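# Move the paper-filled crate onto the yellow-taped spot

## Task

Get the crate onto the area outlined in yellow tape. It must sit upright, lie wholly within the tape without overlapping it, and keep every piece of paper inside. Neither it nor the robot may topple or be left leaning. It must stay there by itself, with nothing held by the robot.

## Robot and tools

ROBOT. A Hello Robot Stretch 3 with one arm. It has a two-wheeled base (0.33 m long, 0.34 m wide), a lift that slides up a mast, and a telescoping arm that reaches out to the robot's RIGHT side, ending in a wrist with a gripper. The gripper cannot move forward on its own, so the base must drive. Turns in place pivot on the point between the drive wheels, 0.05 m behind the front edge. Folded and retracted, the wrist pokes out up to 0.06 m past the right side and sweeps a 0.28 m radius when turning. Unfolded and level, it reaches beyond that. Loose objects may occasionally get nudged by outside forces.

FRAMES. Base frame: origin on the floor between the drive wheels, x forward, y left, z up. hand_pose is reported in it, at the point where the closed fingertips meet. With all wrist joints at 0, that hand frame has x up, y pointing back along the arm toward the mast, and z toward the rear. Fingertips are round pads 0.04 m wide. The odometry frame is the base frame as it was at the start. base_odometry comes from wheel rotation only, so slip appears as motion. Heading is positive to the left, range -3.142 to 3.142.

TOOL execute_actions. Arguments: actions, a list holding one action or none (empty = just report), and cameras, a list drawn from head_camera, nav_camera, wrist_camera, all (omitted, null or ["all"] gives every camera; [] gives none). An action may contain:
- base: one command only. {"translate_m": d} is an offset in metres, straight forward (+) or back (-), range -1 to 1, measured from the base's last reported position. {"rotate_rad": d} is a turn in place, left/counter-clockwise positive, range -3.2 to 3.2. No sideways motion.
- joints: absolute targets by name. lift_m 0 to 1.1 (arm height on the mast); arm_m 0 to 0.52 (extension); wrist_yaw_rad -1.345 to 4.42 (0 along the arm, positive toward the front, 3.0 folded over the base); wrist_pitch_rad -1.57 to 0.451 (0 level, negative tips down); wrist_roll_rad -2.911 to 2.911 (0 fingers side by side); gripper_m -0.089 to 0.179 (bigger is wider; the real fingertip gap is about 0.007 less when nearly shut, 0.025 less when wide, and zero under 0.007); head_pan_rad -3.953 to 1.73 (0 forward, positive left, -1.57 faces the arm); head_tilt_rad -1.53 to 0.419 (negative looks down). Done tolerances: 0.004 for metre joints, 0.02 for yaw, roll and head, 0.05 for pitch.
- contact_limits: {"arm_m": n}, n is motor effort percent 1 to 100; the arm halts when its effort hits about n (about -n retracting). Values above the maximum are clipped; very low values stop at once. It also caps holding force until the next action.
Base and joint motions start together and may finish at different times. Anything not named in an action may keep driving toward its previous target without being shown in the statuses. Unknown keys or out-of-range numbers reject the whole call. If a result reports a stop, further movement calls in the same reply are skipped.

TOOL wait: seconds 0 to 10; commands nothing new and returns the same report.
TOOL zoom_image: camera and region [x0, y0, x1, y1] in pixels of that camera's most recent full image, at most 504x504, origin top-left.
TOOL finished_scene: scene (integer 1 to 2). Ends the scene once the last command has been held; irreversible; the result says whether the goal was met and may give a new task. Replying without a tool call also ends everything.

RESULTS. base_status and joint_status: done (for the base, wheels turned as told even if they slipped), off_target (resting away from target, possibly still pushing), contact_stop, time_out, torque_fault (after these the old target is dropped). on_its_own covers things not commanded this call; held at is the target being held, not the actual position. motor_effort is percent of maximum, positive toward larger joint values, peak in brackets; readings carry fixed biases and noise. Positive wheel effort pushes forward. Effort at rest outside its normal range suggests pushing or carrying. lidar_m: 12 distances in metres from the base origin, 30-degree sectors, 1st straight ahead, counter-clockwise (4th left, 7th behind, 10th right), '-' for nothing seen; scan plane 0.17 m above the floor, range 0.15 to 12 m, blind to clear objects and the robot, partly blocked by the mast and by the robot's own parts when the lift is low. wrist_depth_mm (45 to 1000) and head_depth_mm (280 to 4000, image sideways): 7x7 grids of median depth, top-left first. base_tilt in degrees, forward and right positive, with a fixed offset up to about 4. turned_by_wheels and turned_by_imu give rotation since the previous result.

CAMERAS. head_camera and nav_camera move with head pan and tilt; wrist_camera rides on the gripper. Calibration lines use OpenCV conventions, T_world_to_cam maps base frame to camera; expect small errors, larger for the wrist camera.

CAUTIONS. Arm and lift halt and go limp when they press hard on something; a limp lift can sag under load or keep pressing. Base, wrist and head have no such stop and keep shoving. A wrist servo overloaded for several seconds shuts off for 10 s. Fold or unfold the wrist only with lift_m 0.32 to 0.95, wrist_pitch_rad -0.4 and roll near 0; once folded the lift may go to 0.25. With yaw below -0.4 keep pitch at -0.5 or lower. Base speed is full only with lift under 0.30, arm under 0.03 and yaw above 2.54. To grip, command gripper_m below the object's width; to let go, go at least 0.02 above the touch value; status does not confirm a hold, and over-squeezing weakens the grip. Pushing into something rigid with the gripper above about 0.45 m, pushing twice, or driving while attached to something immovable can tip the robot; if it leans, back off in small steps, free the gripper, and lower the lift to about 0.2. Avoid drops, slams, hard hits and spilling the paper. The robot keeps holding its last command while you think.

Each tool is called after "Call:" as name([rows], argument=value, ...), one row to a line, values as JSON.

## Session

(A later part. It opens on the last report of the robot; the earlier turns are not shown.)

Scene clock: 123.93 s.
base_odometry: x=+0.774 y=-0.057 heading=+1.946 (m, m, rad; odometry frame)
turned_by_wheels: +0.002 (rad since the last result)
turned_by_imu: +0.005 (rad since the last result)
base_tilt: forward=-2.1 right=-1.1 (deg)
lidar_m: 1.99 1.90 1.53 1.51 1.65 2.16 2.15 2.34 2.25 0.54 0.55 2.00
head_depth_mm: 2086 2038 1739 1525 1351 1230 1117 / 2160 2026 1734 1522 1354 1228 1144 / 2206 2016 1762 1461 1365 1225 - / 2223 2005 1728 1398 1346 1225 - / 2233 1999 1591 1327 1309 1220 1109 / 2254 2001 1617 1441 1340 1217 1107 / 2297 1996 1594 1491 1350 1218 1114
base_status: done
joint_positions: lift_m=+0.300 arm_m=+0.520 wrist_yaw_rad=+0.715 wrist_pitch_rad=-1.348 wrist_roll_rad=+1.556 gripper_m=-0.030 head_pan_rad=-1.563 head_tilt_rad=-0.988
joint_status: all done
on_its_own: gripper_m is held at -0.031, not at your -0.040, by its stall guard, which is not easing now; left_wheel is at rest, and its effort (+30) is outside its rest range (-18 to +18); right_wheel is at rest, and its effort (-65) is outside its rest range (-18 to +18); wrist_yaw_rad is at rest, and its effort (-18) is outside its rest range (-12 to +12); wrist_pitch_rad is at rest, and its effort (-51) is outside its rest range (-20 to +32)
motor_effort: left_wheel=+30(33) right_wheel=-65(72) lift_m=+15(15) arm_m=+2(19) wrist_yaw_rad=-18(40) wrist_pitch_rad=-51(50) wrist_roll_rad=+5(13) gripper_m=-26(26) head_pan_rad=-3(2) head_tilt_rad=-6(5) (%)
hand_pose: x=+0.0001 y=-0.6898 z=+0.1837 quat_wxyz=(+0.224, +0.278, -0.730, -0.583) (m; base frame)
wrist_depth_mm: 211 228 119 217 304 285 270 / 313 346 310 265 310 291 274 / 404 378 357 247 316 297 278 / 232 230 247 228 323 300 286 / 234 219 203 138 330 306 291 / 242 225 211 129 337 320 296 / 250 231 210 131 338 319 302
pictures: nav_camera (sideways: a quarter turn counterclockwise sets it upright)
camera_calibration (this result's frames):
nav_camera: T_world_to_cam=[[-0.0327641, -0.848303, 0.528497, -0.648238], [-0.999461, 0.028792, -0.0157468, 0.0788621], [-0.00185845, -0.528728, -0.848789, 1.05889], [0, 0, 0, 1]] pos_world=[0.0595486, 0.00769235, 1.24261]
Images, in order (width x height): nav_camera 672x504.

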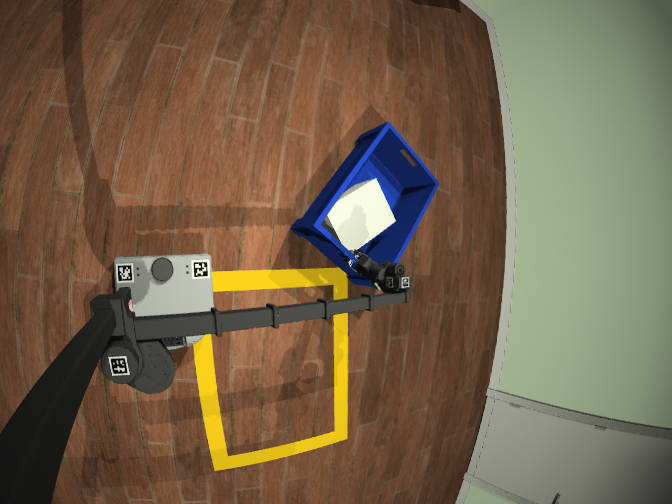

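Call:
execute_actions([
  {"base":{"translate_m":-0.6},"joints":{"wrist_yaw_rad":1.3,"arm_m":0.33}},
], cameras=["nav_camera","head_camera"])

Scene clock: 133.47 s.
base_odometry: x=+0.994 y=-0.615 heading=+1.947 (m, m, rad; odometry frame)
turned_by_wheels: +0.001 (rad since the last result)
turned_by_imu: +0.004 (rad since the last result)
base_tilt: forward=-2.1 right=-1.1 (deg)
lidar_m: 2.58 1.99 1.61 1.60 1.74 1.58 1.56 1.70 2.14 0.42 0.33 0.61
head_depth_mm: 1989 2023 1745 1534 1356 1226 1113 / 2068 2040 1725 1525 1359 1217 1147 / 2100 2015 1729 1542 1352 1219 - / 2143 2002 1720 1532 1336 1214 - / 2184 2002 1716 1417 1194 1199 1111 / 2202 1990 1725 1340 1194 1216 1108 / 2251 2011 1718 1461 1289 1212 1111
base_status: done
joint_positions: lift_m=+0.300 arm_m=+0.330 wrist_yaw_rad=+1.255 wrist_pitch_rad=-1.088 wrist_roll_rad=+1.572 gripper_m=-0.030 head_pan_rad=-1.563 head_tilt_rad=-0.989
joint_status: wrist_yaw_rad off_target (ended at +1.255, target +1.300); the others done
on_its_own: wrist_yaw_rad is held at +1.250, not at your +1.300, by its stall guard, which is not easing now; wrist_pitch_rad is held at -1.180, not at your -1.500, by its stall guard, which is not easing now; gripper_m is held at -0.031, not at your -0.040, by its stall guard, which is not easing now; right_wheel is at rest, and its effort (-45) is outside its rest range (-18 to +18); wrist_pitch_rad is at rest, and its effort (-30) is outside its rest range (-20 to +32)
motor_effort: left_wheel=+16(19) right_wheel=-45(63) lift_m=+22(23) arm_m=-3(20) wrist_yaw_rad=-6(45) wrist_pitch_rad=-30(45) wrist_roll_rad=-1(11) gripper_m=-21(25) head_pan_rad=-3(2) head_tilt_rad=-5(5) (%)
hand_pose: x=+0.0710 y=-0.5056 z=+0.2001 quat_wxyz=(+0.304, +0.502, -0.693, -0.420) (m; base frame)
wrist_depth_mm: 335 332 319 128 238 278 248 / 485 457 420 131 298 282 252 / 506 291 294 134 305 287 256 / 500 297 244 138 314 290 260 / 503 308 250 139 322 297 264 / 490 319 271 143 336 301 270 / 372 354 264 151 332 309 270
pictures: head_camera (sideways: a quarter turn clockwise sets it upright), nav_camera (sideways: a quarter turn counterclockwise sets it upright)
camera_calibration (this result's frames):
head_camera: T_world_to_cam=[[-0.0438798, 0.845194, -0.532656, 0.712569], [0.998825, 0.0481058, -0.00595042, 0.00667787], [0.0205946, -0.532291, -0.846311, 1.05993], [0, 0, 0, 1]] pos_world=[0.00276859, -0.0383896, 1.27662]
nav_camera: T_world_to_cam=[[-0.0328729, -0.8488, 0.527691, -0.647187], [-0.999458, 0.0289395, -0.0157123, 0.0788171], [-0.00193458, -0.527922, -0.849291, 1.05954], [0, 0, 0, 1]] pos_world=[0.0595492, 0.00774158, 1.24261]
Images, in order (width x height): head_camera 896x504, nav_camera 672x504.

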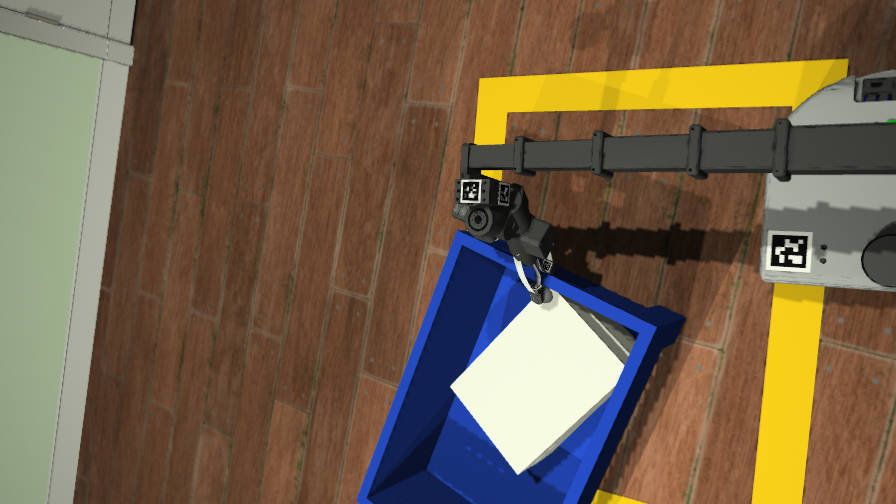

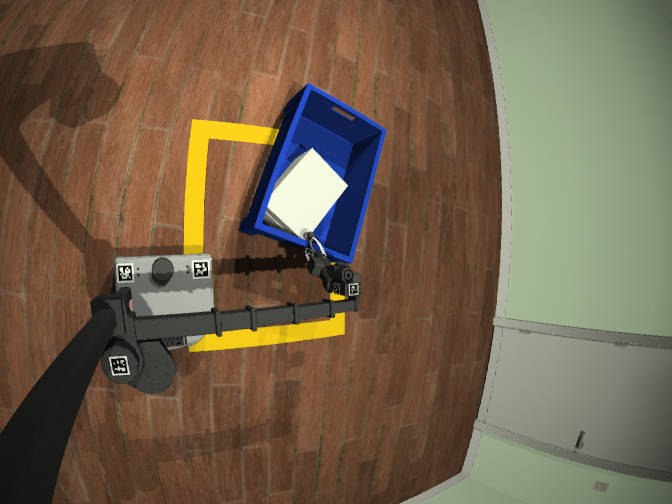

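Call:
execute_actions([
  {"base":{"translate_m":-0.3},"joints":{"wrist_yaw_rad":1.5,"arm_m":0.27,"gripper_m":-0.045}},
], cameras=["nav_camera","head_camera"])

Scene clock: 140.37 s.
base_odometry: x=+1.105 y=-0.893 heading=+1.948 (m, m, rad; odometry frame)
turned_by_wheels: +0.001 (rad since the last result)
turned_by_imu: +0.002 (rad since the last result)
base_tilt: forward=-2.1 right=-1.1 (deg)
lidar_m: 2.87 2.05 1.66 1.64 1.58 1.28 1.26 1.38 2.10 0.37 0.25 0.41
head_depth_mm: 1949 2025 1738 1524 1351 1222 1113 / 1988 2008 1734 1524 1360 1225 1140 / 2042 2022 1722 1535 1343 1222 - / 2104 2004 1727 1521 1297 1217 - / 2142 2000 1737 1504 1177 1165 1110 / 2222 1993 1724 1432 1181 1182 1113 / 2216 1962 1726 1428 1290 1202 1104
base_status: done
joint_positions: lift_m=+0.300 arm_m=+0.271 wrist_yaw_rad=+1.449 wrist_pitch_rad=-1.088 wrist_roll_rad=+1.583 gripper_m=-0.038 head_pan_rad=-1.563 head_tilt_rad=-0.989
joint_status: wrist_yaw_rad off_target (ended at +1.449, target +1.500); gripper_m off_target (ended at -0.038, target -0.045); the others done
on_its_own: wrist_yaw_rad is held at +1.458, not at your +1.500, by its stall guard, which is not easing now; wrist_pitch_rad is held at -1.180, not at your -1.500, by its stall guard, which is not easing now; gripper_m is held at -0.039, not at your -0.045, by its stall guard, which is not easing now; right_wheel is at rest, and its effort (-36) is outside its rest range (-18 to +18); wrist_pitch_rad is at rest, and its effort (-30) is outside its rest range (-20 to +32)
motor_effort: left_wheel=+10(14) right_wheel=-36(53) lift_m=+23(23) arm_m=-6(13) wrist_yaw_rad=+11(50) wrist_pitch_rad=-30(34) wrist_roll_rad=-4(8) gripper_m=-24(84) head_pan_rad=-2(3) head_tilt_rad=-4(5) (%)
hand_pose: x=+0.0752 y=-0.4274 z=+0.2001 quat_wxyz=(+0.340, +0.564, -0.643, -0.391) (m; base frame)
wrist_depth_mm: 453 441 390 291 205 275 248 / 493 293 392 128 256 281 252 / 492 287 253 131 292 287 255 / 499 298 243 135 311 292 260 / 502 309 252 139 327 297 266 / 420 323 271 141 336 300 272 / 334 336 263 223 334 309 277
pictures: head_camera (sideways: a quarter turn clockwise sets it upright), nav_camera (sideways: a quarter turn counterclockwise sets it upright)
camera_calibration (this result's frames):
head_camera: T_world_to_cam=[[-0.0438799, 0.845194, -0.532656, 0.712569], [0.998825, 0.0481059, -0.00595041, 0.00667786], [0.0205946, -0.532291, -0.846311, 1.05993], [0, 0, 0, 1]] pos_world=[0.0027686, -0.0383896, 1.27662]
nav_camera: T_world_to_cam=[[-0.0328728, -0.8488, 0.527691, -0.647187], [-0.999458, 0.0289394, -0.0157123, 0.0788171], [-0.00193452, -0.527922, -0.849291, 1.05954], [0, 0, 0, 1]] pos_world=[0.0595492, 0.00774159, 1.24261]
Images, in order (width x height): head_camera 896x504, nav_camera 672x504.

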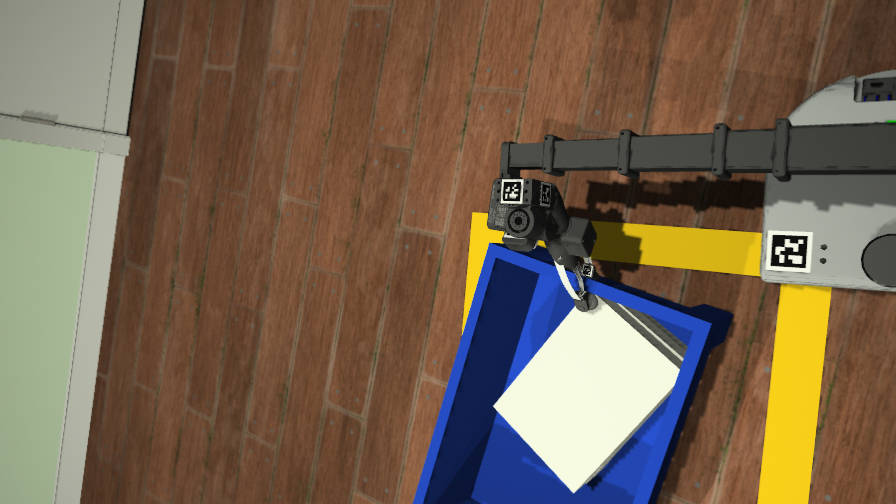

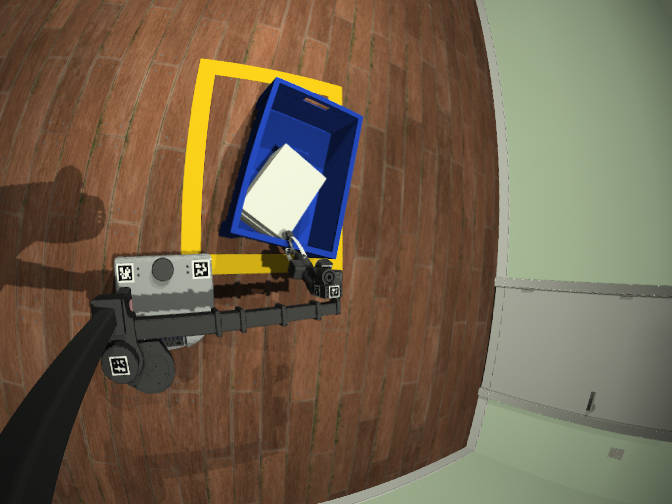

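Call:
execute_actions([
  {"base":{"translate_m":0.02},"joints":{"gripper_m":0.07}},
], cameras=[])

Call:
execute_actions([
  {"joints":{"lift_m":0.45}},
], cameras=[])

Call:
execute_actions([
  {"base":{"rotate_rad":0.45},"joints":{"arm_m":0.05,"wrist_yaw_rad":0,"wrist_pitch_rad":-1.5,"wrist_roll_rad":1.57}},
], cameras=[])

Call:
execute_actions([
  {"base":{"translate_m":0.55}},
], cameras=[])

Call:
execute_actions([
  {"base":{"rotate_rad":-0.4},"joints":{"arm_m":0.35,"gripper_m":0.1}},
], cameras=["head_camera","wrist_camera"])

Scene clock: 149.20 s.
base_odometry: x=+1.098 y=-0.875 heading=+1.949 (m, m, rad; odometry frame)
turned_by_wheels: +0.000 (rad since the last result)
turned_by_imu: +0.000 (rad since the last result)
base_tilt: forward=-2.1 right=-1.2 (deg)
lidar_m: 2.85 2.04 1.65 1.64 1.60 1.29 1.28 1.41 2.10 0.33 0.24 0.42
head_depth_mm: 1957 2018 1725 1518 1371 1227 1110 / 2012 2016 1750 1521 1354 1224 1142 / 2087 2021 1726 1545 1337 1221 - / 2110 1998 1731 1516 1316 1224 - / 2181 2002 1723 1509 1185 1168 1108 / 2211 1996 1721 1433 1178 1184 1104 / 2242 2000 1719 1427 1302 1189 1105
base_status: done
joint_positions: lift_m=+0.300 arm_m=+0.270 wrist_yaw_rad=+1.454 wrist_pitch_rad=-1.116 wrist_roll_rad=+1.575 gripper_m=+0.070 head_pan_rad=-1.563 head_tilt_rad=-0.989
joint_status: all done
on_its_own: wrist_yaw_rad is held at +1.458, not at your +1.500, by its stall guard, which is not easing now; wrist_pitch_rad is held at -1.180, not at your -1.500, by its stall guard, which is not easing now; wrist_pitch_rad is at rest, and its effort (-21) is outside its rest range (-20 to +32)
motor_effort: left_wheel=+3(15) right_wheel=-16(31) lift_m=+19(23) arm_m=-4(6) wrist_yaw_rad=+5(11) wrist_pitch_rad=-21(30) wrist_roll_rad=-1(4) gripper_m=+8(88) head_pan_rad=-3(2) head_tilt_rad=-6(5) (%)
hand_pose: x=+0.0687 y=-0.4261 z=+0.1978 quat_wxyz=(+0.351, +0.563, -0.635, -0.397) (m; base frame)
wrist_depth_mm: 452 434 395 337 116 274 251 / 482 274 367 359 210 281 254 / 472 280 245 288 246 286 257 / 478 286 238 211 294 292 262 / 487 295 244 208 319 295 268 / 402 308 260 209 328 304 270 / 320 330 250 144 338 306 277
pictures: none
No camera images: the call's "cameras" was empty. Leave "cameras" out to get every camera's image.

Scene clock: 150.10 s.
base_odometry: x=+1.098 y=-0.875 heading=+1.949 (m, m, rad; odometry frame)
turned_by_wheels: +0.000 (rad since the last result)
turned_by_imu: +0.000 (rad since the last result)
base_tilt: forward=-2.1 right=-1.1 (deg)
lidar_m: 2.85 2.04 1.65 1.64 1.60 1.29 1.28 1.41 2.10 0.32 0.24 0.42
head_depth_mm: 1954 2007 1745 1528 1353 1222 1112 / 2004 2037 1731 1510 1361 1227 1144 / 2068 2009 1730 1532 1329 1227 - / 2124 2017 1723 1522 1290 1220 - / 2169 1987 1722 1518 1174 1170 1103 / 2195 2008 1724 1436 1173 1185 1108 / 2197 1984 1729 1447 1300 1202 1109
base_status: not commanded
joint_positions: lift_m=+0.307 arm_m=+0.270 wrist_yaw_rad=+1.454 wrist_pitch_rad=-1.116 wrist_roll_rad=+1.572 gripper_m=+0.070 head_pan_rad=-1.563 head_tilt_rad=-0.989
joint_status: lift_m contact_stop (moved +0.007 of +0.150)
on_its_own: wrist_yaw_rad is held at +1.458, not at your +1.500, by its stall guard, which is not easing now; wrist_pitch_rad is held at -1.180, not at your -1.500, by its stall guard, which is not easing now; lift_m is slack since a contact_stop, until your next command for it (your +0.450 is given up); right_wheel is at rest, and its effort (-25) is outside its rest range (-18 to +18); wrist_pitch_rad is at rest, and its effort (-21) is outside its rest range (-20 to +32)
motor_effort: left_wheel=+7(10) right_wheel=-25(38) lift_m=+19(41) arm_m=-5(5) wrist_yaw_rad=+5(6) wrist_pitch_rad=-21(26) wrist_roll_rad=+0(1) gripper_m=+3(8) head_pan_rad=-2(3) head_tilt_rad=-6(4) (%)
hand_pose: x=+0.0686 y=-0.4261 z=+0.2049 quat_wxyz=(+0.352, +0.563, -0.634, -0.396) (m; base frame)
wrist_depth_mm: 462 441 393 344 120 279 253 / 486 281 358 364 124 287 259 / 489 286 247 308 133 292 262 / 489 294 244 217 278 296 267 / 497 306 253 213 322 304 273 / 397 321 268 218 141 311 278 / 317 331 261 233 332 311 280
pictures: none
No camera images: the call's "cameras" was empty. Leave "cameras" out to get every camera's image.

not run: a stop came earlier in this reply.

not run: a stop came earlier in this reply.

not run: a stop came earlier in this reply.

Finger likely hooked in the handle hole; pitch the wrist up.

Call:
execute_actions([
  {"joints":{"lift_m":0.3,"wrist_pitch_rad":-0.95}},
], cameras=["wrist_camera"])

Call:
execute_actions([
  {"joints":{"lift_m":0.45}},
], cameras=[])

Call:
execute_actions([
  {"base":{"rotate_rad":0.45},"joints":{"arm_m":0.05,"wrist_yaw_rad":0,"wrist_pitch_rad":-1.5,"wrist_roll_rad":1.57}},
], cameras=[])

Call:
execute_actions([
  {"base":{"translate_m":0.55}},
], cameras=[])

Call:
execute_actions([
  {"base":{"rotate_rad":-0.4},"joints":{"arm_m":0.35,"gripper_m":0.1}},
], cameras=["head_camera","wrist_camera"])

Scene clock: 157.67 s.
base_odometry: x=+1.098 y=-0.875 heading=+1.948 (m, m, rad; odometry frame)
turned_by_wheels: -0.001 (rad since the last result)
turned_by_imu: -0.002 (rad since the last result)
base_tilt: forward=-2.2 right=-1.2 (deg)
lidar_m: 2.85 2.05 1.65 1.64 1.60 1.30 1.28 1.40 2.10 0.33 0.24 0.41
head_depth_mm: 1961 2034 1733 1524 1350 1221 1115 / 1989 2010 1733 1511 1354 1225 1142 / 2076 2013 1734 1538 1335 1223 - / 2108 1998 1733 1520 1321 1216 - / 2157 2010 1728 1516 1196 1173 1108 / 2220 2000 1731 1432 1174 1188 1115 / 2210 1984 1718 1433 1309 1202 1101
base_status: not commanded
joint_positions: lift_m=+0.301 arm_m=+0.270 wrist_yaw_rad=+1.457 wrist_pitch_rad=-1.024 wrist_roll_rad=+1.572 gripper_m=+0.070 head_pan_rad=-1.563 head_tilt_rad=-0.989
joint_status: wrist_pitch_rad off_target (ended at -1.024, target -0.950); the others done
on_its_own: wrist_yaw_rad is held at +1.458, not at your +1.500, by its stall guard, which is not easing now; right_wheel is at rest, and its effort (+23) is outside its rest range (-18 to +18)
motor_effort: left_wheel=-8(9) right_wheel=+23(23) lift_m=+9(19) arm_m=-3(4) wrist_yaw_rad=+2(4) wrist_pitch_rad=+25(24) wrist_roll_rad=-1(0) gripper_m=-6(6) head_pan_rad=-3(3) head_tilt_rad=-5(5) (%)
hand_pose: x=+0.0902 y=-0.4282 z=+0.2076 quat_wxyz=(+0.326, +0.580, -0.651, -0.366) (m; base frame)
wrist_depth_mm: 442 477 416 352 115 246 249 / 464 318 303 372 116 273 251 / 487 322 256 279 119 286 257 / 490 338 261 219 124 296 261 / 485 350 273 220 128 299 265 / 403 409 295 228 130 298 266 / - 327 279 247 138 301 271
pictures: wrist_camera
camera_calibration (this result's frames):
wrist_camera: T_world_to_cam=[[-0.840788, 0.126964, -0.526266, 0.243327], [0.081514, 0.990718, 0.108785, 0.44361], [0.535193, 0.0485671, -0.843333, 0.307548], [0, 0, 0, 1]] pos_world=[0.00382899, -0.485323, 0.339162]
Images, in order (width x height): wrist_camera 644x364.

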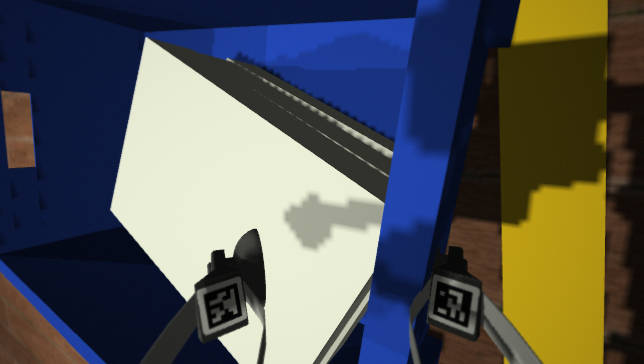

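Scene clock: 158.63 s.
base_odometry: x=+1.098 y=-0.875 heading=+1.948 (m, m, rad; odometry frame)
turned_by_wheels: +0.000 (rad since the last result)
turned_by_imu: +0.000 (rad since the last result)
base_tilt: forward=-2.1 right=-1.1 (deg)
lidar_m: 2.85 2.05 1.65 1.64 1.61 1.30 1.29 1.40 2.11 0.32 0.24 0.41
head_depth_mm: 1951 2008 1735 1526 1362 1225 1117 / 1998 2005 1743 1522 1352 1222 1144 / 2044 2024 1739 1543 1335 1218 - / 2116 2010 1719 1533 1314 1220 - / 2169 2011 1726 1505 1186 1169 1112 / 2195 1987 1722 1422 1179 1188 1106 / 2226 1989 1720 1439 1305 1196 1107
base_status: not commanded
joint_positions: lift_m=+0.315 arm_m=+0.270 wrist_yaw_rad=+1.454 wrist_pitch_rad=-1.008 wrist_roll_rad=+1.572 gripper_m=+0.070 head_pan_rad=-1.563 head_tilt_rad=-0.989
joint_status: lift_m contact_stop (moved +0.015 of +0.149)
on_its_own: wrist_yaw_rad is held at +1.458, not at your +1.500, by its stall guard, which is not easing now; lift_m is slack since a contact_stop, until your next command for it (your +0.450 is given up)
motor_effort: left_wheel=-5(9) right_wheel=+10(23) lift_m=+18(41) arm_m=-3(3) wrist_yaw_rad=+5(5) wrist_pitch_rad=+20(25) wrist_roll_rad=-1(1) gripper_m=-9(10) head_pan_rad=-3(3) head_tilt_rad=-5(6) (%)
hand_pose: x=+0.0938 y=-0.4289 z=+0.2242 quat_wxyz=(+0.321, +0.581, -0.654, -0.361) (m; base frame)
wrist_depth_mm: 433 486 431 369 319 202 257 / 452 517 299 384 337 285 263 / 494 528 278 272 304 293 265 / 486 376 286 235 135 300 267 / 494 508 300 238 140 310 273 / 440 416 324 245 145 310 277 / - 338 307 265 152 324 281
pictures: none
No camera images: the call's "cameras" was empty. Leave "cameras" out to get every camera's image.

not run: a stop came earlier in this reply.

not run: a stop came earlier in this reply.

not run: a stop came earlier in this reply.

Now the outer finger catches. Open wider, mid pitch.

Call:
execute_actions([
  {"joints":{"lift_m":0.3,"wrist_pitch_rad":-1.08,"gripper_m":0.12}},
], cameras=[])

Call:
execute_actions([
  {"joints":{"lift_m":0.45}},
], cameras=[])

Call:
execute_actions([
  {"base":{"rotate_rad":0.45},"joints":{"arm_m":0.05,"wrist_yaw_rad":0,"wrist_pitch_rad":-1.5,"wrist_roll_rad":1.57}},
], cameras=[])

Call:
execute_actions([
  {"base":{"translate_m":0.55}},
], cameras=[])

Call:
execute_actions([
  {"base":{"rotate_rad":-0.4},"joints":{"arm_m":0.35,"gripper_m":0.1}},
], cameras=["head_camera","wrist_camera"])

Scene clock: 165.93 s.
base_odometry: x=+1.098 y=-0.875 heading=+1.948 (m, m, rad; odometry frame)
turned_by_wheels: +0.000 (rad since the last result)
turned_by_imu: +0.000 (rad since the last result)
base_tilt: forward=-2.1 right=-1.2 (deg)
lidar_m: 2.85 2.04 1.66 1.64 1.61 1.30 1.28 1.40 2.11 0.32 0.24 0.42
head_depth_mm: 1929 2019 1732 1523 1364 1217 1118 / 1997 2032 1736 1527 1360 1222 1142 / 2080 2003 1739 1526 1326 1220 - / 2100 2015 1723 1521 1305 1225 - / 2133 1996 1720 1520 1191 1168 1106 / 2190 2005 1718 1431 1186 1177 1109 / 2193 2006 1731 1445 1308 1194 1105
base_status: not commanded
joint_positions: lift_m=+0.300 arm_m=+0.270 wrist_yaw_rad=+1.456 wrist_pitch_rad=-1.080 wrist_roll_rad=+1.576 gripper_m=+0.120 head_pan_rad=-1.563 head_tilt_rad=-0.989
joint_status: all done
on_its_own: wrist_yaw_rad is held at +1.458, not at your +1.500, by its stall guard, which is not easing now
motor_effort: left_wheel=-3(6) right_wheel=+4(14) lift_m=+11(17) arm_m=-2(3) wrist_yaw_rad=+2(5) wrist_pitch_rad=+0(18) wrist_roll_rad=-2(2) gripper_m=+0(86) head_pan_rad=-2(3) head_tilt_rad=-4(4) (%)
hand_pose: x=+0.0773 y=-0.4267 z=+0.2017 quat_wxyz=(+0.341, +0.569, -0.641, -0.385) (m; base frame)
wrist_depth_mm: 453 457 396 342 113 270 247 / 471 287 348 364 117 281 253 / 479 294 246 307 121 287 258 / 490 302 247 213 126 293 262 / 485 313 250 213 135 294 266 / 398 398 252 217 143 293 269 / 334 318 267 233 320 315 273
pictures: none
No camera images: the call's "cameras" was empty. Leave "cameras" out to get every camera's image.

Scene clock: 168.13 s.
base_odometry: x=+1.098 y=-0.875 heading=+1.948 (m, m, rad; odometry frame)
turned_by_wheels: +0.000 (rad since the last result)
turned_by_imu: +0.000 (rad since the last result)
base_tilt: forward=-2.2 right=-1.1 (deg)
lidar_m: 2.85 2.04 1.65 1.64 1.61 1.30 1.28 1.40 2.11 0.32 0.24 0.42
head_depth_mm: 1960 2030 1725 1523 1355 1231 1112 / 1997 2006 1724 1547 1351 1228 - / 2065 1996 1726 1564 1343 1223 - / 2107 2002 1723 1542 1303 1223 - / 2129 2020 1720 1509 1179 1169 1107 / 2193 2011 1726 1426 1183 1186 1105 / 2200 1985 1722 1436 1302 1197 1105
base_status: not commanded
joint_positions: lift_m=+0.450 arm_m=+0.270 wrist_yaw_rad=+1.456 wrist_pitch_rad=-1.080 wrist_roll_rad=+1.576 gripper_m=+0.120 head_pan_rad=-1.563 head_tilt_rad=-0.989
joint_status: all done
on_its_own: wrist_yaw_rad is held at +1.458, not at your +1.500, by its stall guard, which is not easing now
motor_effort: left_wheel=-4(3) right_wheel=+4(4) lift_m=+25(28) arm_m=-2(3) wrist_yaw_rad=+2(2) wrist_pitch_rad=+0(0) wrist_roll_rad=-2(2) gripper_m=+0(1) head_pan_rad=-3(2) head_tilt_rad=-5(5) (%)
hand_pose: x=+0.0772 y=-0.4267 z=+0.3508 quat_wxyz=(+0.341, +0.569, -0.641, -0.385) (m; base frame)
wrist_depth_mm: 921 486 425 371 324 381 358 / 986 580 598 514 457 396 362 / - 629 440 380 455 412 367 / - 626 444 377 330 420 378 / - 573 500 382 345 422 385 / - 967 448 398 392 417 384 / - 914 713 365 371 451 393
pictures: none
No camera images: the call's "cameras" was empty. Leave "cameras" out to get every camera's image.

Scene clock: 171.00 s.
base_odometry: x=+1.098 y=-0.875 heading=+2.398 (m, m, rad; odometry frame)
turned_by_wheels: +0.450 (rad since the last result)
turned_by_imu: +0.440 (rad since the last result)
base_tilt: forward=-2.1 right=-1.2 (deg)
lidar_m: 2.17 1.67 1.64 1.71 1.31 1.28 1.37 1.97 0.38 0.24 0.37 2.85
head_depth_mm: 2081 2020 1730 1514 1367 1219 1112 / 2211 2011 1719 1523 1309 1244 - / 2309 2018 1735 1520 1298 - - / 2399 2016 1722 1356 1179 1171 - / 2387 2012 1720 1460 1247 1220 1111 / 2389 1979 1727 1431 1332 1223 1103 / 2366 1992 1733 1509 1354 1221 1110
base_status: done
joint_positions: lift_m=+0.450 arm_m=+0.050 wrist_yaw_rad=+0.002 wrist_pitch_rad=-1.493 wrist_roll_rad=+1.574 gripper_m=+0.120 head_pan_rad=-1.563 head_tilt_rad=-0.989
joint_status: all done
motor_effort: left_wheel=-4(9) right_wheel=+6(10) lift_m=+24(25) arm_m=-4(6) wrist_yaw_rad=-2(2) wrist_pitch_rad=-2(3) wrist_roll_rad=-1(2) gripper_m=+1(1) head_pan_rad=-3(2) head_tilt_rad=-4(5) (%)
hand_pose: x=-0.0215 y=-0.1910 z=+0.3309 quat_wxyz=(+0.000, -0.001, -0.734, -0.679) (m; base frame)
wrist_depth_mm: 349 474 466 458 - - - / 418 391 479 466 - - - / 459 340 483 478 - - - / 357 349 321 485 - - - / 367 353 352 500 - - - / 372 362 526 511 505 483 472 / 384 554 542 533 516 491 478
pictures: none
No camera images: the call's "cameras" was empty. Leave "cameras" out to get every camera's image.

Scene clock: 177.50 s.
base_odometry: x=+0.693 y=-0.502 heading=+2.398 (m, m, rad; odometry frame)
turned_by_wheels: +0.000 (rad since the last result)
turned_by_imu: +0.000 (rad since the last result)
base_tilt: forward=-2.1 right=-1.2 (deg)
lidar_m: 1.77 1.36 1.33 1.41 1.77 1.73 1.85 0.56 0.56 0.61 2.44 2.41
head_depth_mm: 2327 2004 1735 1454 1219 1218 1114 / 2386 2023 1724 1469 1293 1235 - / 2399 2008 1732 1514 1332 - - / 2385 2014 1737 1506 1349 1219 - / 2389 2012 1717 1519 1349 1224 1108 / 2412 1994 1724 1520 1347 1219 1107 / 2392 1982 1720 1513 1346 1220 1105
base_status: done
joint_positions: lift_m=+0.450 arm_m=+0.050 wrist_yaw_rad=+0.002 wrist_pitch_rad=-1.493 wrist_roll_rad=+1.574 gripper_m=+0.120 head_pan_rad=-1.563 head_tilt_rad=-0.989
joint_status: not commanded
motor_effort: left_wheel=-5(6) right_wheel=+5(11) lift_m=+24(26) arm_m=-5(4) wrist_yaw_rad=-2(2) wrist_pitch_rad=-2(2) wrist_roll_rad=-1(1) gripper_m=+1(1) head_pan_rad=-2(2) head_tilt_rad=-5(6) (%)
hand_pose: x=-0.0215 y=-0.1910 z=+0.3309 quat_wxyz=(+0.000, -0.001, -0.734, -0.679) (m; base frame)
wrist_depth_mm: 387 474 467 464 - - - / 430 493 479 475 - - - / 513 497 493 475 - - - / 531 513 499 488 - - - / 541 519 510 494 - - - / 549 540 519 508 493 485 474 / 562 550 536 524 509 497 486
pictures: none
No camera images: the call's "cameras" was empty. Leave "cameras" out to get every camera's image.

Scene clock: 180.93 s.
base_odometry: x=+0.693 y=-0.502 heading=+1.998 (m, m, rad; odometry frame)
turned_by_wheels: -0.400 (rad since the last result)
turned_by_imu: -0.391 (rad since the last result)
base_tilt: forward=-2.2 right=-1.1 (deg)
lidar_m: 2.41 1.61 1.34 1.33 1.50 1.74 1.73 1.94 0.56 0.56 2.70 2.41
head_depth_mm: 2222 2005 1731 1355 1239 1224 1115 / 2274 2005 1742 1339 1254 1230 - / 2280 2010 1719 - 1309 1220 - / 2321 2030 1718 1443 1329 1223 - / 2376 1993 1718 1518 1350 1218 1103 / 2394 2000 1722 1501 1342 1218 1110 / 2379 2016 1728 1509 1343 1213 1106
base_status: done
joint_positions: lift_m=+0.450 arm_m=+0.350 wrist_yaw_rad=+0.000 wrist_pitch_rad=-1.493 wrist_roll_rad=+1.574 gripper_m=+0.100 head_pan_rad=-1.563 head_tilt_rad=-0.989
joint_status: all done
motor_effort: left_wheel=+4(9) right_wheel=-5(9) lift_m=+25(25) arm_m=+6(6) wrist_yaw_rad=-1(2) wrist_pitch_rad=-2(2) wrist_roll_rad=-1(1) gripper_m=+0(71) head_pan_rad=-2(3) head_tilt_rad=-6(4) (%)
hand_pose: x=-0.0215 y=-0.4901 z=+0.3309 quat_wxyz=(-0.001, -0.001, -0.734, -0.679) (m; base frame)
wrist_depth_mm: 331 326 322 425 451 438 428 / 454 334 352 464 458 446 444 / 486 491 465 468 468 455 - / 508 504 486 487 486 469 - / 424 501 497 503 487 474 471 / 365 382 460 497 499 481 475 / 563 305 531 518 506 496 477
pictures: head_camera (sideways: a quarter turn clockwise sets it upright), wrist_camera
camera_calibration (this result's frames):
head_camera: T_world_to_cam=[[-0.0438796, 0.845194, -0.532656, 0.712569], [0.998825, 0.0481056, -0.00595041, 0.00667786], [0.0205944, -0.532291, -0.846311, 1.05993], [0, 0, 0, 1]] pos_world=[0.00276858, -0.0383896, 1.27662]
wrist_camera: T_world_to_cam=[[0.032172, 0.995813, -0.0855703, 0.520915], [0.993516, -0.0225218, 0.111439, 0.0228386], [0.109045, -0.0886006, -0.99008, 0.446462], [0, 0, 0, 1]] pos_world=[-0.0881337, -0.478663, 0.484063]
Images, in order (width x height): head_camera 896x504, wrist_camera 644x364.

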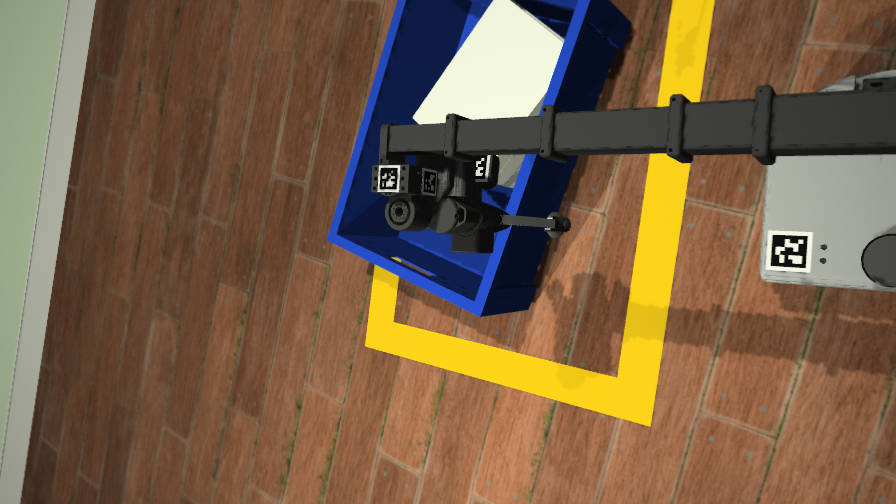

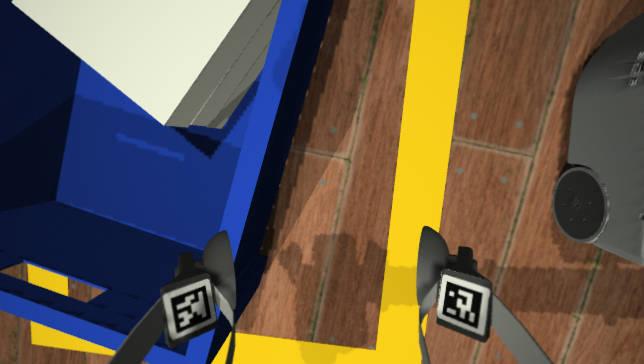

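Call:
execute_actions([
  {"joints":{"arm_m":0.46}},
], cameras=[])

Call:
execute_actions([
  {"joints":{"lift_m":0.3}},
], cameras=["wrist_camera"])

Call:
execute_actions([
  {"joints":{"gripper_m":-0.04}},
], cameras=[])

Call:
execute_actions([
  {"joints":{"arm_m":0.3}},
], cameras=["nav_camera","head_camera"])

Scene clock: 191.40 s.
base_odometry: x=+0.693 y=-0.502 heading=+1.998 (m, m, rad; odometry frame)
turned_by_wheels: +0.000 (rad since the last result)
turned_by_imu: +0.000 (rad since the last result)
base_tilt: forward=-2.1 right=-1.1 (deg)
lidar_m: 2.41 1.61 1.34 1.34 1.49 1.74 1.73 1.94 0.56 0.56 2.71 2.42
head_depth_mm: 2220 2043 1729 1359 1242 1215 1112 / 2283 2016 1740 1333 1246 1230 - / 2265 2006 1807 1471 1319 1220 - / 2315 2009 1729 1461 1340 1223 - / 2333 2000 1719 1507 1349 1224 1103 / 2398 2011 1731 1519 1350 1215 1108 / 2386 1992 1730 1508 1343 1221 1106
base_status: not commanded
joint_positions: lift_m=+0.450 arm_m=+0.460 wrist_yaw_rad=+0.000 wrist_pitch_rad=-1.493 wrist_roll_rad=+1.574 gripper_m=+0.100 head_pan_rad=-1.563 head_tilt_rad=-0.989
joint_status: all done
motor_effort: left_wheel=+4(4) right_wheel=-5(5) lift_m=+26(25) arm_m=+6(7) wrist_yaw_rad=+0(0) wrist_pitch_rad=-2(2) wrist_roll_rad=-1(1) gripper_m=+0(0) head_pan_rad=-3(2) head_tilt_rad=-5(5) (%)
hand_pose: x=-0.0215 y=-0.6001 z=+0.3309 quat_wxyz=(-0.001, -0.001, -0.734, -0.679) (m; base frame)
wrist_depth_mm: 339 381 315 313 439 439 423 / 348 477 325 418 445 447 439 / 363 491 487 468 466 456 441 / 396 495 498 485 480 463 454 / 370 434 506 500 482 472 460 / 315 351 389 424 497 483 471 / 560 550 310 340 501 504 479
pictures: none
No camera images: the call's "cameras" was empty. Leave "cameras" out to get every camera's image.

Scene clock: 193.60 s.
base_odometry: x=+0.693 y=-0.502 heading=+1.998 (m, m, rad; odometry frame)
turned_by_wheels: +0.000 (rad since the last result)
turned_by_imu: +0.000 (rad since the last result)
base_tilt: forward=-2.1 right=-1.2 (deg)
lidar_m: 2.41 1.61 1.34 1.33 1.49 1.74 1.73 1.94 0.56 0.56 2.70 2.41
head_depth_mm: 2216 2022 1735 1364 1245 1225 1114 / 2278 2002 1730 1332 1247 1220 1139 / 2273 1994 1735 - 1307 1220 - / 2313 2006 1736 1460 1325 1215 - / 2358 2000 1720 1516 1357 1216 1109 / 2393 2005 1734 1506 1349 1214 1109 / 2363 2000 1726 1511 1355 1218 1102
base_status: not commanded
joint_positions: lift_m=+0.300 arm_m=+0.460 wrist_yaw_rad=+0.000 wrist_pitch_rad=-1.493 wrist_roll_rad=+1.574 gripper_m=+0.100 head_pan_rad=-1.563 head_tilt_rad=-0.989
joint_status: all done
motor_effort: left_wheel=+4(4) right_wheel=-5(5) lift_m=+12(23) arm_m=+6(6) wrist_yaw_rad=+0(0) wrist_pitch_rad=-2(2) wrist_roll_rad=-1(1) gripper_m=+0(0) head_pan_rad=-2(3) head_tilt_rad=-5(5) (%)
hand_pose: x=-0.0215 y=-0.6001 z=+0.1818 quat_wxyz=(-0.001, -0.001, -0.734, -0.679) (m; base frame)
wrist_depth_mm: 328 176 173 283 208 108 295 / 344 339 190 319 132 308 303 / 350 343 336 330 113 315 308 / 357 354 344 336 116 324 320 / 357 360 352 342 119 329 322 / 295 327 352 290 121 334 331 / 240 262 293 161 357 340 337
pictures: wrist_camera
camera_calibration (this result's frames):
wrist_camera: T_world_to_cam=[[0.0321749, 0.995819, -0.085493, 0.617669], [0.993516, -0.0225334, 0.111437, 0.0369721], [0.109044, -0.0885241, -0.990087, 0.289129], [0, 0, 0, 1]] pos_world=[-0.0881337, -0.588658, 0.334949]
Images, in order (width x height): wrist_camera 644x364.

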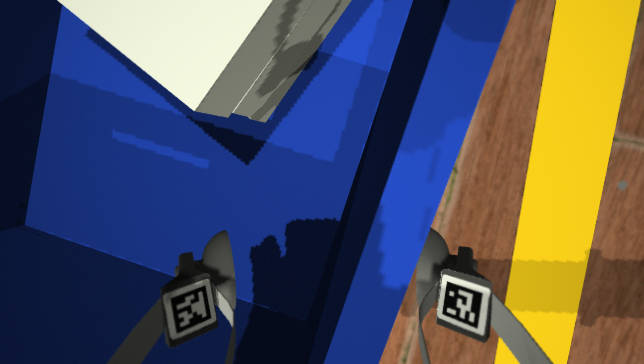

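Scene clock: 195.50 s.
base_odometry: x=+0.693 y=-0.502 heading=+1.998 (m, m, rad; odometry frame)
turned_by_wheels: +0.000 (rad since the last result)
turned_by_imu: +0.000 (rad since the last result)
base_tilt: forward=-2.2 right=-1.2 (deg)
lidar_m: 2.41 1.61 1.34 1.33 1.49 1.74 1.73 1.94 0.56 0.56 2.70 2.41
head_depth_mm: 2222 2034 1736 1373 1248 1225 1118 / 2277 2013 1726 1337 1246 1223 1143 / 2297 2010 1738 - 1311 1219 - / 2326 2003 1729 1463 1334 1220 - / 2333 2021 1732 1518 1358 1214 1104 / 2370 2009 1715 1512 1344 1220 1111 / 2398 2000 1716 1523 1350 1224 1109
base_status: not commanded
joint_positions: lift_m=+0.300 arm_m=+0.460 wrist_yaw_rad=-0.007 wrist_pitch_rad=-1.549 wrist_roll_rad=+1.584 gripper_m=-0.039 head_pan_rad=-1.563 head_tilt_rad=-0.989
joint_status: all done
motor_effort: left_wheel=+3(4) right_wheel=-4(6) lift_m=+12(11) arm_m=+6(6) wrist_yaw_rad=+9(9) wrist_pitch_rad=+17(17) wrist_roll_rad=-5(5) gripper_m=-25(99) head_pan_rad=-3(3) head_tilt_rad=-5(4) (%)
hand_pose: x=-0.0214 y=-0.5857 z=+0.1824 quat_wxyz=(-0.007, -0.008, -0.714, -0.700) (m; base frame)
wrist_depth_mm: 173 171 180 314 111 315 313 / 327 174 225 321 113 316 318 / 334 330 332 329 116 327 324 / 342 338 339 335 330 334 332 / 350 349 343 139 344 341 337 / 310 346 351 124 349 346 349 / 251 274 305 127 358 357 354
pictures: none
No camera images: the call's "cameras" was empty. Leave "cameras" out to get every camera's image.

Scene clock: 197.93 s.
base_odometry: x=+0.693 y=-0.502 heading=+1.998 (m, m, rad; odometry frame)
turned_by_wheels: +0.000 (rad since the last result)
turned_by_imu: -0.001 (rad since the last result)
base_tilt: forward=-2.1 right=-1.1 (deg)
lidar_m: 2.41 1.61 1.34 1.33 1.49 1.74 1.73 0.57 0.48 0.47 0.49 2.41
head_depth_mm: 2204 2025 1730 1374 1228 1230 1119 / 2238 2016 1733 1327 1229 1224 1138 / 2279 1997 1730 1427 1289 1220 - / 2346 2013 1722 1437 1301 1217 - / 2358 1995 1727 1514 1316 1220 1107 / 2400 2011 1722 1506 1352 1217 1110 / 2391 1998 1719 1511 1353 1221 1103
base_status: not commanded
joint_positions: lift_m=+0.300 arm_m=+0.301 wrist_yaw_rad=-0.006 wrist_pitch_rad=-1.399 wrist_roll_rad=+1.580 gripper_m=-0.036 head_pan_rad=-1.563 head_tilt_rad=-0.989
joint_status: all done
on_its_own: wrist_pitch_rad is at rest, and its effort (-34) is outside its rest range (-20 to +32)
motor_effort: left_wheel=-1(3) right_wheel=+5(11) lift_m=+17(17) arm_m=-12(14) wrist_yaw_rad=+7(10) wrist_pitch_rad=-34(39) wrist_roll_rad=-3(5) gripper_m=-26(27) head_pan_rad=-2(2) head_tilt_rad=-5(4) (%)
hand_pose: x=-0.0217 y=-0.4658 z=+0.1821 quat_wxyz=(-0.005, -0.006, -0.765, -0.644) (m; base frame)
wrist_depth_mm: 198 188 207 111 304 294 280 / 203 194 240 114 314 295 285 / 375 207 317 117 319 305 292 / 378 382 356 121 322 309 294 / 383 392 362 122 328 316 302 / 371 386 376 125 333 321 308 / 295 310 313 130 339 326 311
pictures: head_camera (sideways: a quarter turn clockwise sets it upright), nav_camera (sideways: a quarter turn counterclockwise sets it upright)
camera_calibration (this result's frames):
head_camera: T_world_to_cam=[[-0.0438797, 0.845194, -0.532656, 0.712569], [0.998825, 0.0481057, -0.00595041, 0.00667786], [0.0205945, -0.532291, -0.846311, 1.05993], [0, 0, 0, 1]] pos_world=[0.00276859, -0.0383896, 1.27662]
nav_camera: T_world_to_cam=[[-0.032873, -0.8488, 0.527691, -0.647187], [-0.999458, 0.0289397, -0.0157123, 0.0788171], [-0.00193465, -0.527922, -0.849291, 1.05954], [0, 0, 0, 1]] pos_world=[0.0595492, 0.00774158, 1.24261]
Images, in order (width x height): head_camera 896x504, nav_camera 672x504.

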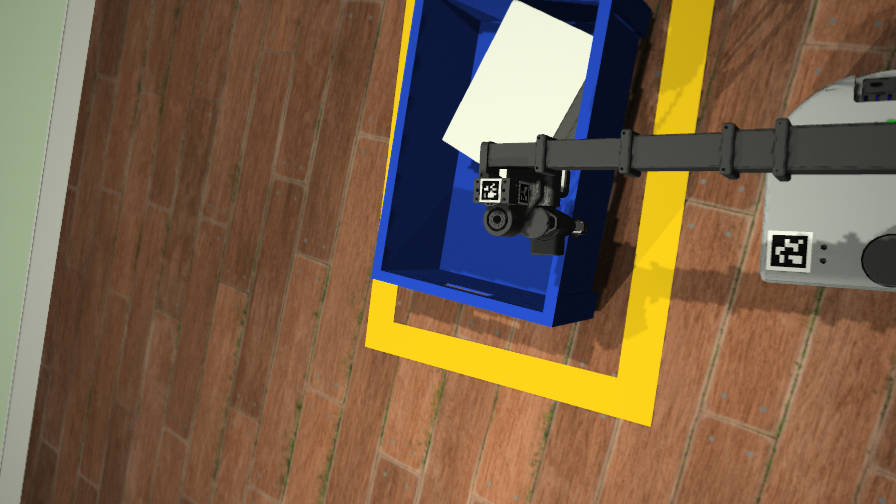

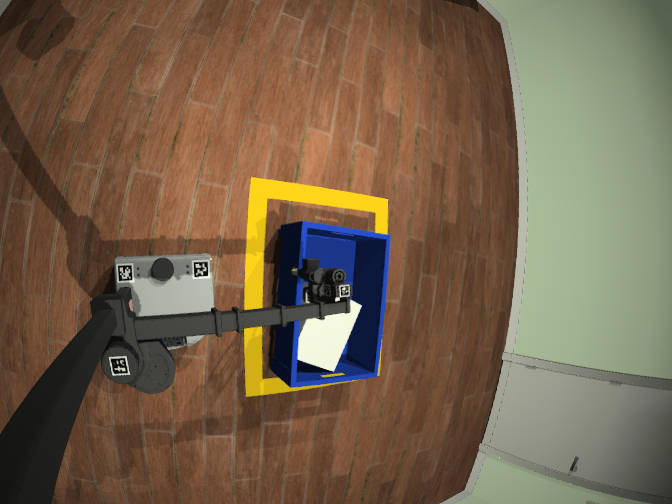

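Call:
execute_actions([
  {"base":{"translate_m":0.05},"joints":{"arm_m":0.27}},
], cameras=[])

Call:
execute_actions([
  {"joints":{"gripper_m":0.11,"arm_m":0.29}},
], cameras=[])

Call:
execute_actions([
  {"joints":{"lift_m":0.95}},
], cameras=[])

Call:
execute_actions([
  {"base":{"translate_m":-0.2},"joints":{"arm_m":0.5}},
], cameras=["wrist_camera","head_camera"])

Scene clock: 204.00 s.
base_odometry: x=+0.672 y=-0.457 heading=+1.996 (m, m, rad; odometry frame)
turned_by_wheels: -0.001 (rad since the last result)
turned_by_imu: -0.002 (rad since the last result)
base_tilt: forward=-2.2 right=-1.1 (deg)
lidar_m: 2.36 1.60 1.33 1.32 1.48 1.79 1.78 0.55 0.45 0.44 0.47 2.37
head_depth_mm: 2225 2025 1719 1406 1198 1226 1111 / 2272 2026 1730 1323 1200 1228 1139 / 2313 2005 1715 1452 1253 1220 - / 2340 1994 1730 1440 1311 1219 - / 2376 1997 1737 1520 1308 1222 1104 / 2389 1999 1719 1503 1347 1214 1112 / 2373 2017 1732 1510 1354 1222 1106
base_status: done
joint_positions: lift_m=+0.300 arm_m=+0.271 wrist_yaw_rad=-0.017 wrist_pitch_rad=-1.390 wrist_roll_rad=+1.584 gripper_m=-0.036 head_pan_rad=-1.563 head_tilt_rad=-0.989
joint_status: all done
on_its_own: right_wheel is at rest, and its effort (+43) is outside its rest range (-18 to +18); wrist_yaw_rad is at rest, and its effort (+21) is outside its rest range (-12 to +12); wrist_pitch_rad is at rest, and its effort (-36) is outside its rest range (-20 to +32)
motor_effort: left_wheel=-14(15) right_wheel=+43(49) lift_m=+18(17) arm_m=-12(14) wrist_yaw_rad=+21(21) wrist_pitch_rad=-36(44) wrist_roll_rad=-5(5) gripper_m=-26(28) head_pan_rad=-3(3) head_tilt_rad=-5(5) (%)
hand_pose: x=-0.0219 y=-0.4380 z=+0.1823 quat_wxyz=(-0.010, -0.011, -0.768, -0.641) (m; base frame)
wrist_depth_mm: 204 192 215 113 307 292 278 / 339 196 245 115 310 295 283 / 372 371 341 118 318 302 289 / 385 380 365 121 325 308 296 / 392 392 373 124 329 312 298 / 362 388 378 125 339 318 306 / 286 299 300 129 340 326 313
pictures: none
No camera images: the call's "cameras" was empty. Leave "cameras" out to get every camera's image.

Scene clock: 205.97 s.
base_odometry: x=+0.672 y=-0.457 heading=+1.998 (m, m, rad; odometry frame)
turned_by_wheels: +0.001 (rad since the last result)
turned_by_imu: +0.002 (rad since the last result)
base_tilt: forward=-2.2 right=-1.2 (deg)
lidar_m: 2.36 1.59 1.33 1.32 1.48 1.79 1.78 0.55 0.45 0.44 0.47 2.37
head_depth_mm: 2233 2010 1728 1417 1204 1226 1114 / 2286 2012 1732 1325 1202 1221 1142 / 2277 2015 1739 1441 1262 1212 - / 2332 2011 1729 1430 1312 1218 - / 2378 1995 1711 1512 1314 1215 1112 / 2376 1985 1725 1521 1357 1212 1105 / 2400 2001 1716 1510 1349 1214 1107
base_status: not commanded
joint_positions: lift_m=+0.300 arm_m=+0.290 wrist_yaw_rad=-0.002 wrist_pitch_rad=-1.492 wrist_roll_rad=+1.576 gripper_m=+0.110 head_pan_rad=-1.563 head_tilt_rad=-0.989
joint_status: all done
motor_effort: left_wheel=+2(14) right_wheel=-2(42) lift_m=+17(17) arm_m=+4(10) wrist_yaw_rad=+3(21) wrist_pitch_rad=-3(36) wrist_roll_rad=-2(4) gripper_m=+0(81) head_pan_rad=-2(2) head_tilt_rad=-5(5) (%)
hand_pose: x=-0.0215 y=-0.4306 z=+0.1814 quat_wxyz=(-0.002, -0.003, -0.734, -0.679) (m; base frame)
wrist_depth_mm: 180 178 241 112 312 305 300 / 347 183 293 115 318 308 301 / 356 343 333 117 324 316 310 / 365 356 346 120 331 323 319 / 370 365 351 124 341 330 326 / 351 365 360 352 345 332 330 / 271 280 287 358 353 349 334
pictures: none
No camera images: the call's "cameras" was empty. Leave "cameras" out to get every camera's image.

Scene clock: 212.70 s.
base_odometry: x=+0.672 y=-0.457 heading=+1.998 (m, m, rad; odometry frame)
turned_by_wheels: +0.000 (rad since the last result)
turned_by_imu: -0.001 (rad since the last result)
base_tilt: forward=-2.2 right=-1.1 (deg)
lidar_m: 2.36 1.60 1.33 1.33 1.48 1.79 1.78 0.55 0.45 0.45 0.47 2.36
head_depth_mm: 2221 1993 1753 1414 1209 1226 1116 / - 1929 1738 1324 1198 1227 1141 / - - 1725 1439 1273 1227 - / 2308 1953 1727 1429 1316 1221 - / 2362 2008 1722 1513 1308 1222 1114 / 2390 2008 1731 1510 1354 1224 1110 / 2384 2013 1731 1521 1358 1218 1111
base_status: not commanded
joint_positions: lift_m=+0.950 arm_m=+0.290 wrist_yaw_rad=-0.002 wrist_pitch_rad=-1.493 wrist_roll_rad=+1.575 gripper_m=+0.110 head_pan_rad=-1.563 head_tilt_rad=-0.989
joint_status: all done
motor_effort: left_wheel=+3(2) right_wheel=-3(3) lift_m=+25(26) arm_m=+4(4) wrist_yaw_rad=+3(3) wrist_pitch_rad=-2(3) wrist_roll_rad=-2(2) gripper_m=+1(0) head_pan_rad=-1(3) head_tilt_rad=-5(5) (%)
hand_pose: x=-0.0215 y=-0.4304 z=+0.8309 quat_wxyz=(-0.002, -0.003, -0.734, -0.679) (m; base frame)
wrist_depth_mm: - 964 857 783 907 875 856 / - - 810 787 913 890 883 / - - 922 941 974 - 875 / - - 951 955 958 923 930 / - - - - 995 967 927 / - - - - - 954 957 / - - - - - - 999
pictures: none
No camera images: the call's "cameras" was empty. Leave "cameras" out to get every camera's image.

Scene clock: 215.67 s.
base_odometry: x=+0.755 y=-0.639 heading=+1.998 (m, m, rad; odometry frame)
turned_by_wheels: +0.000 (rad since the last result)
turned_by_imu: +0.000 (rad since the last result)
base_tilt: forward=-2.1 right=-1.1 (deg)
lidar_m: 2.56 1.65 1.37 1.36 1.52 1.59 1.59 1.78 0.42 0.42 0.46 2.56
head_depth_mm: 2207 2028 1728 1531 1356 1229 1118 / 2276 2022 1741 1392 1209 1221 1146 / 2274 1995 1737 1353 1208 1228 - / 2347 1990 1729 1391 1244 1228 - / 2313 2006 1738 1437 1309 1214 1114 / 2387 1992 1731 1432 1297 1221 1111 / 2376 1999 1728 1495 1350 1217 1100
base_status: done
joint_positions: lift_m=+0.950 arm_m=+0.500 wrist_yaw_rad=-0.002 wrist_pitch_rad=-1.493 wrist_roll_rad=+1.575 gripper_m=+0.110 head_pan_rad=-1.563 head_tilt_rad=-0.989
joint_status: all done
motor_effort: left_wheel=+3(4) right_wheel=-4(11) lift_m=+25(25) arm_m=+6(8) wrist_yaw_rad=+2(3) wrist_pitch_rad=-2(2) wrist_roll_rad=-1(2) gripper_m=+0(1) head_pan_rad=-2(3) head_tilt_rad=-4(4) (%)
hand_pose: x=-0.0215 y=-0.6401 z=+0.8309 quat_wxyz=(-0.002, -0.002, -0.734, -0.679) (m; base frame)
wrist_depth_mm: - 963 917 928 898 858 884 / - - 973 814 781 893 - / - - 949 804 778 938 - / - - - 813 892 952 939 / - - - - 968 922 935 / - - - 967 872 971 925 / - - - - - - 980
pictures: head_camera (sideways: a quarter turn clockwise sets it upright), wrist_camera
camera_calibration (this result's frames):
head_camera: T_world_to_cam=[[-0.0438766, 0.845194, -0.532656, 0.712569], [0.998825, 0.048102, -0.00595042, 0.00667787], [0.0205925, -0.532291, -0.846311, 1.05993], [0, 0, 0, 1]] pos_world=[0.00276845, -0.0383896, 1.27662]
wrist_camera: T_world_to_cam=[[0.0356821, 0.995683, -0.0856916, 0.713201], [0.993418, -0.0260002, 0.111555, -0.0385947], [0.108846, -0.0891081, -0.990057, 0.92786], [0, 0, 0, 1]] pos_world=[-0.0881014, -0.628445, 0.984055]
Images, in order (width x height): head_camera 896x504, wrist_camera 644x364.

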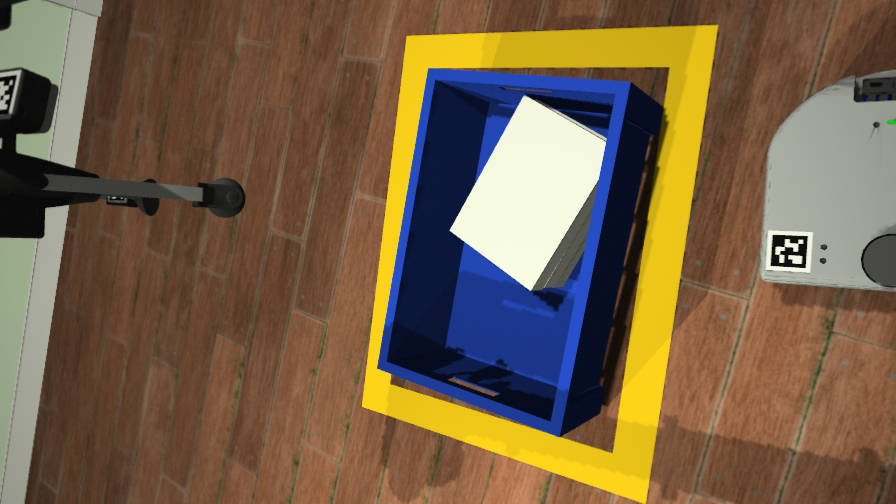

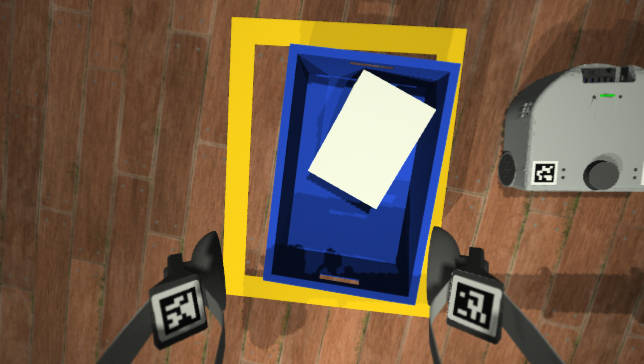

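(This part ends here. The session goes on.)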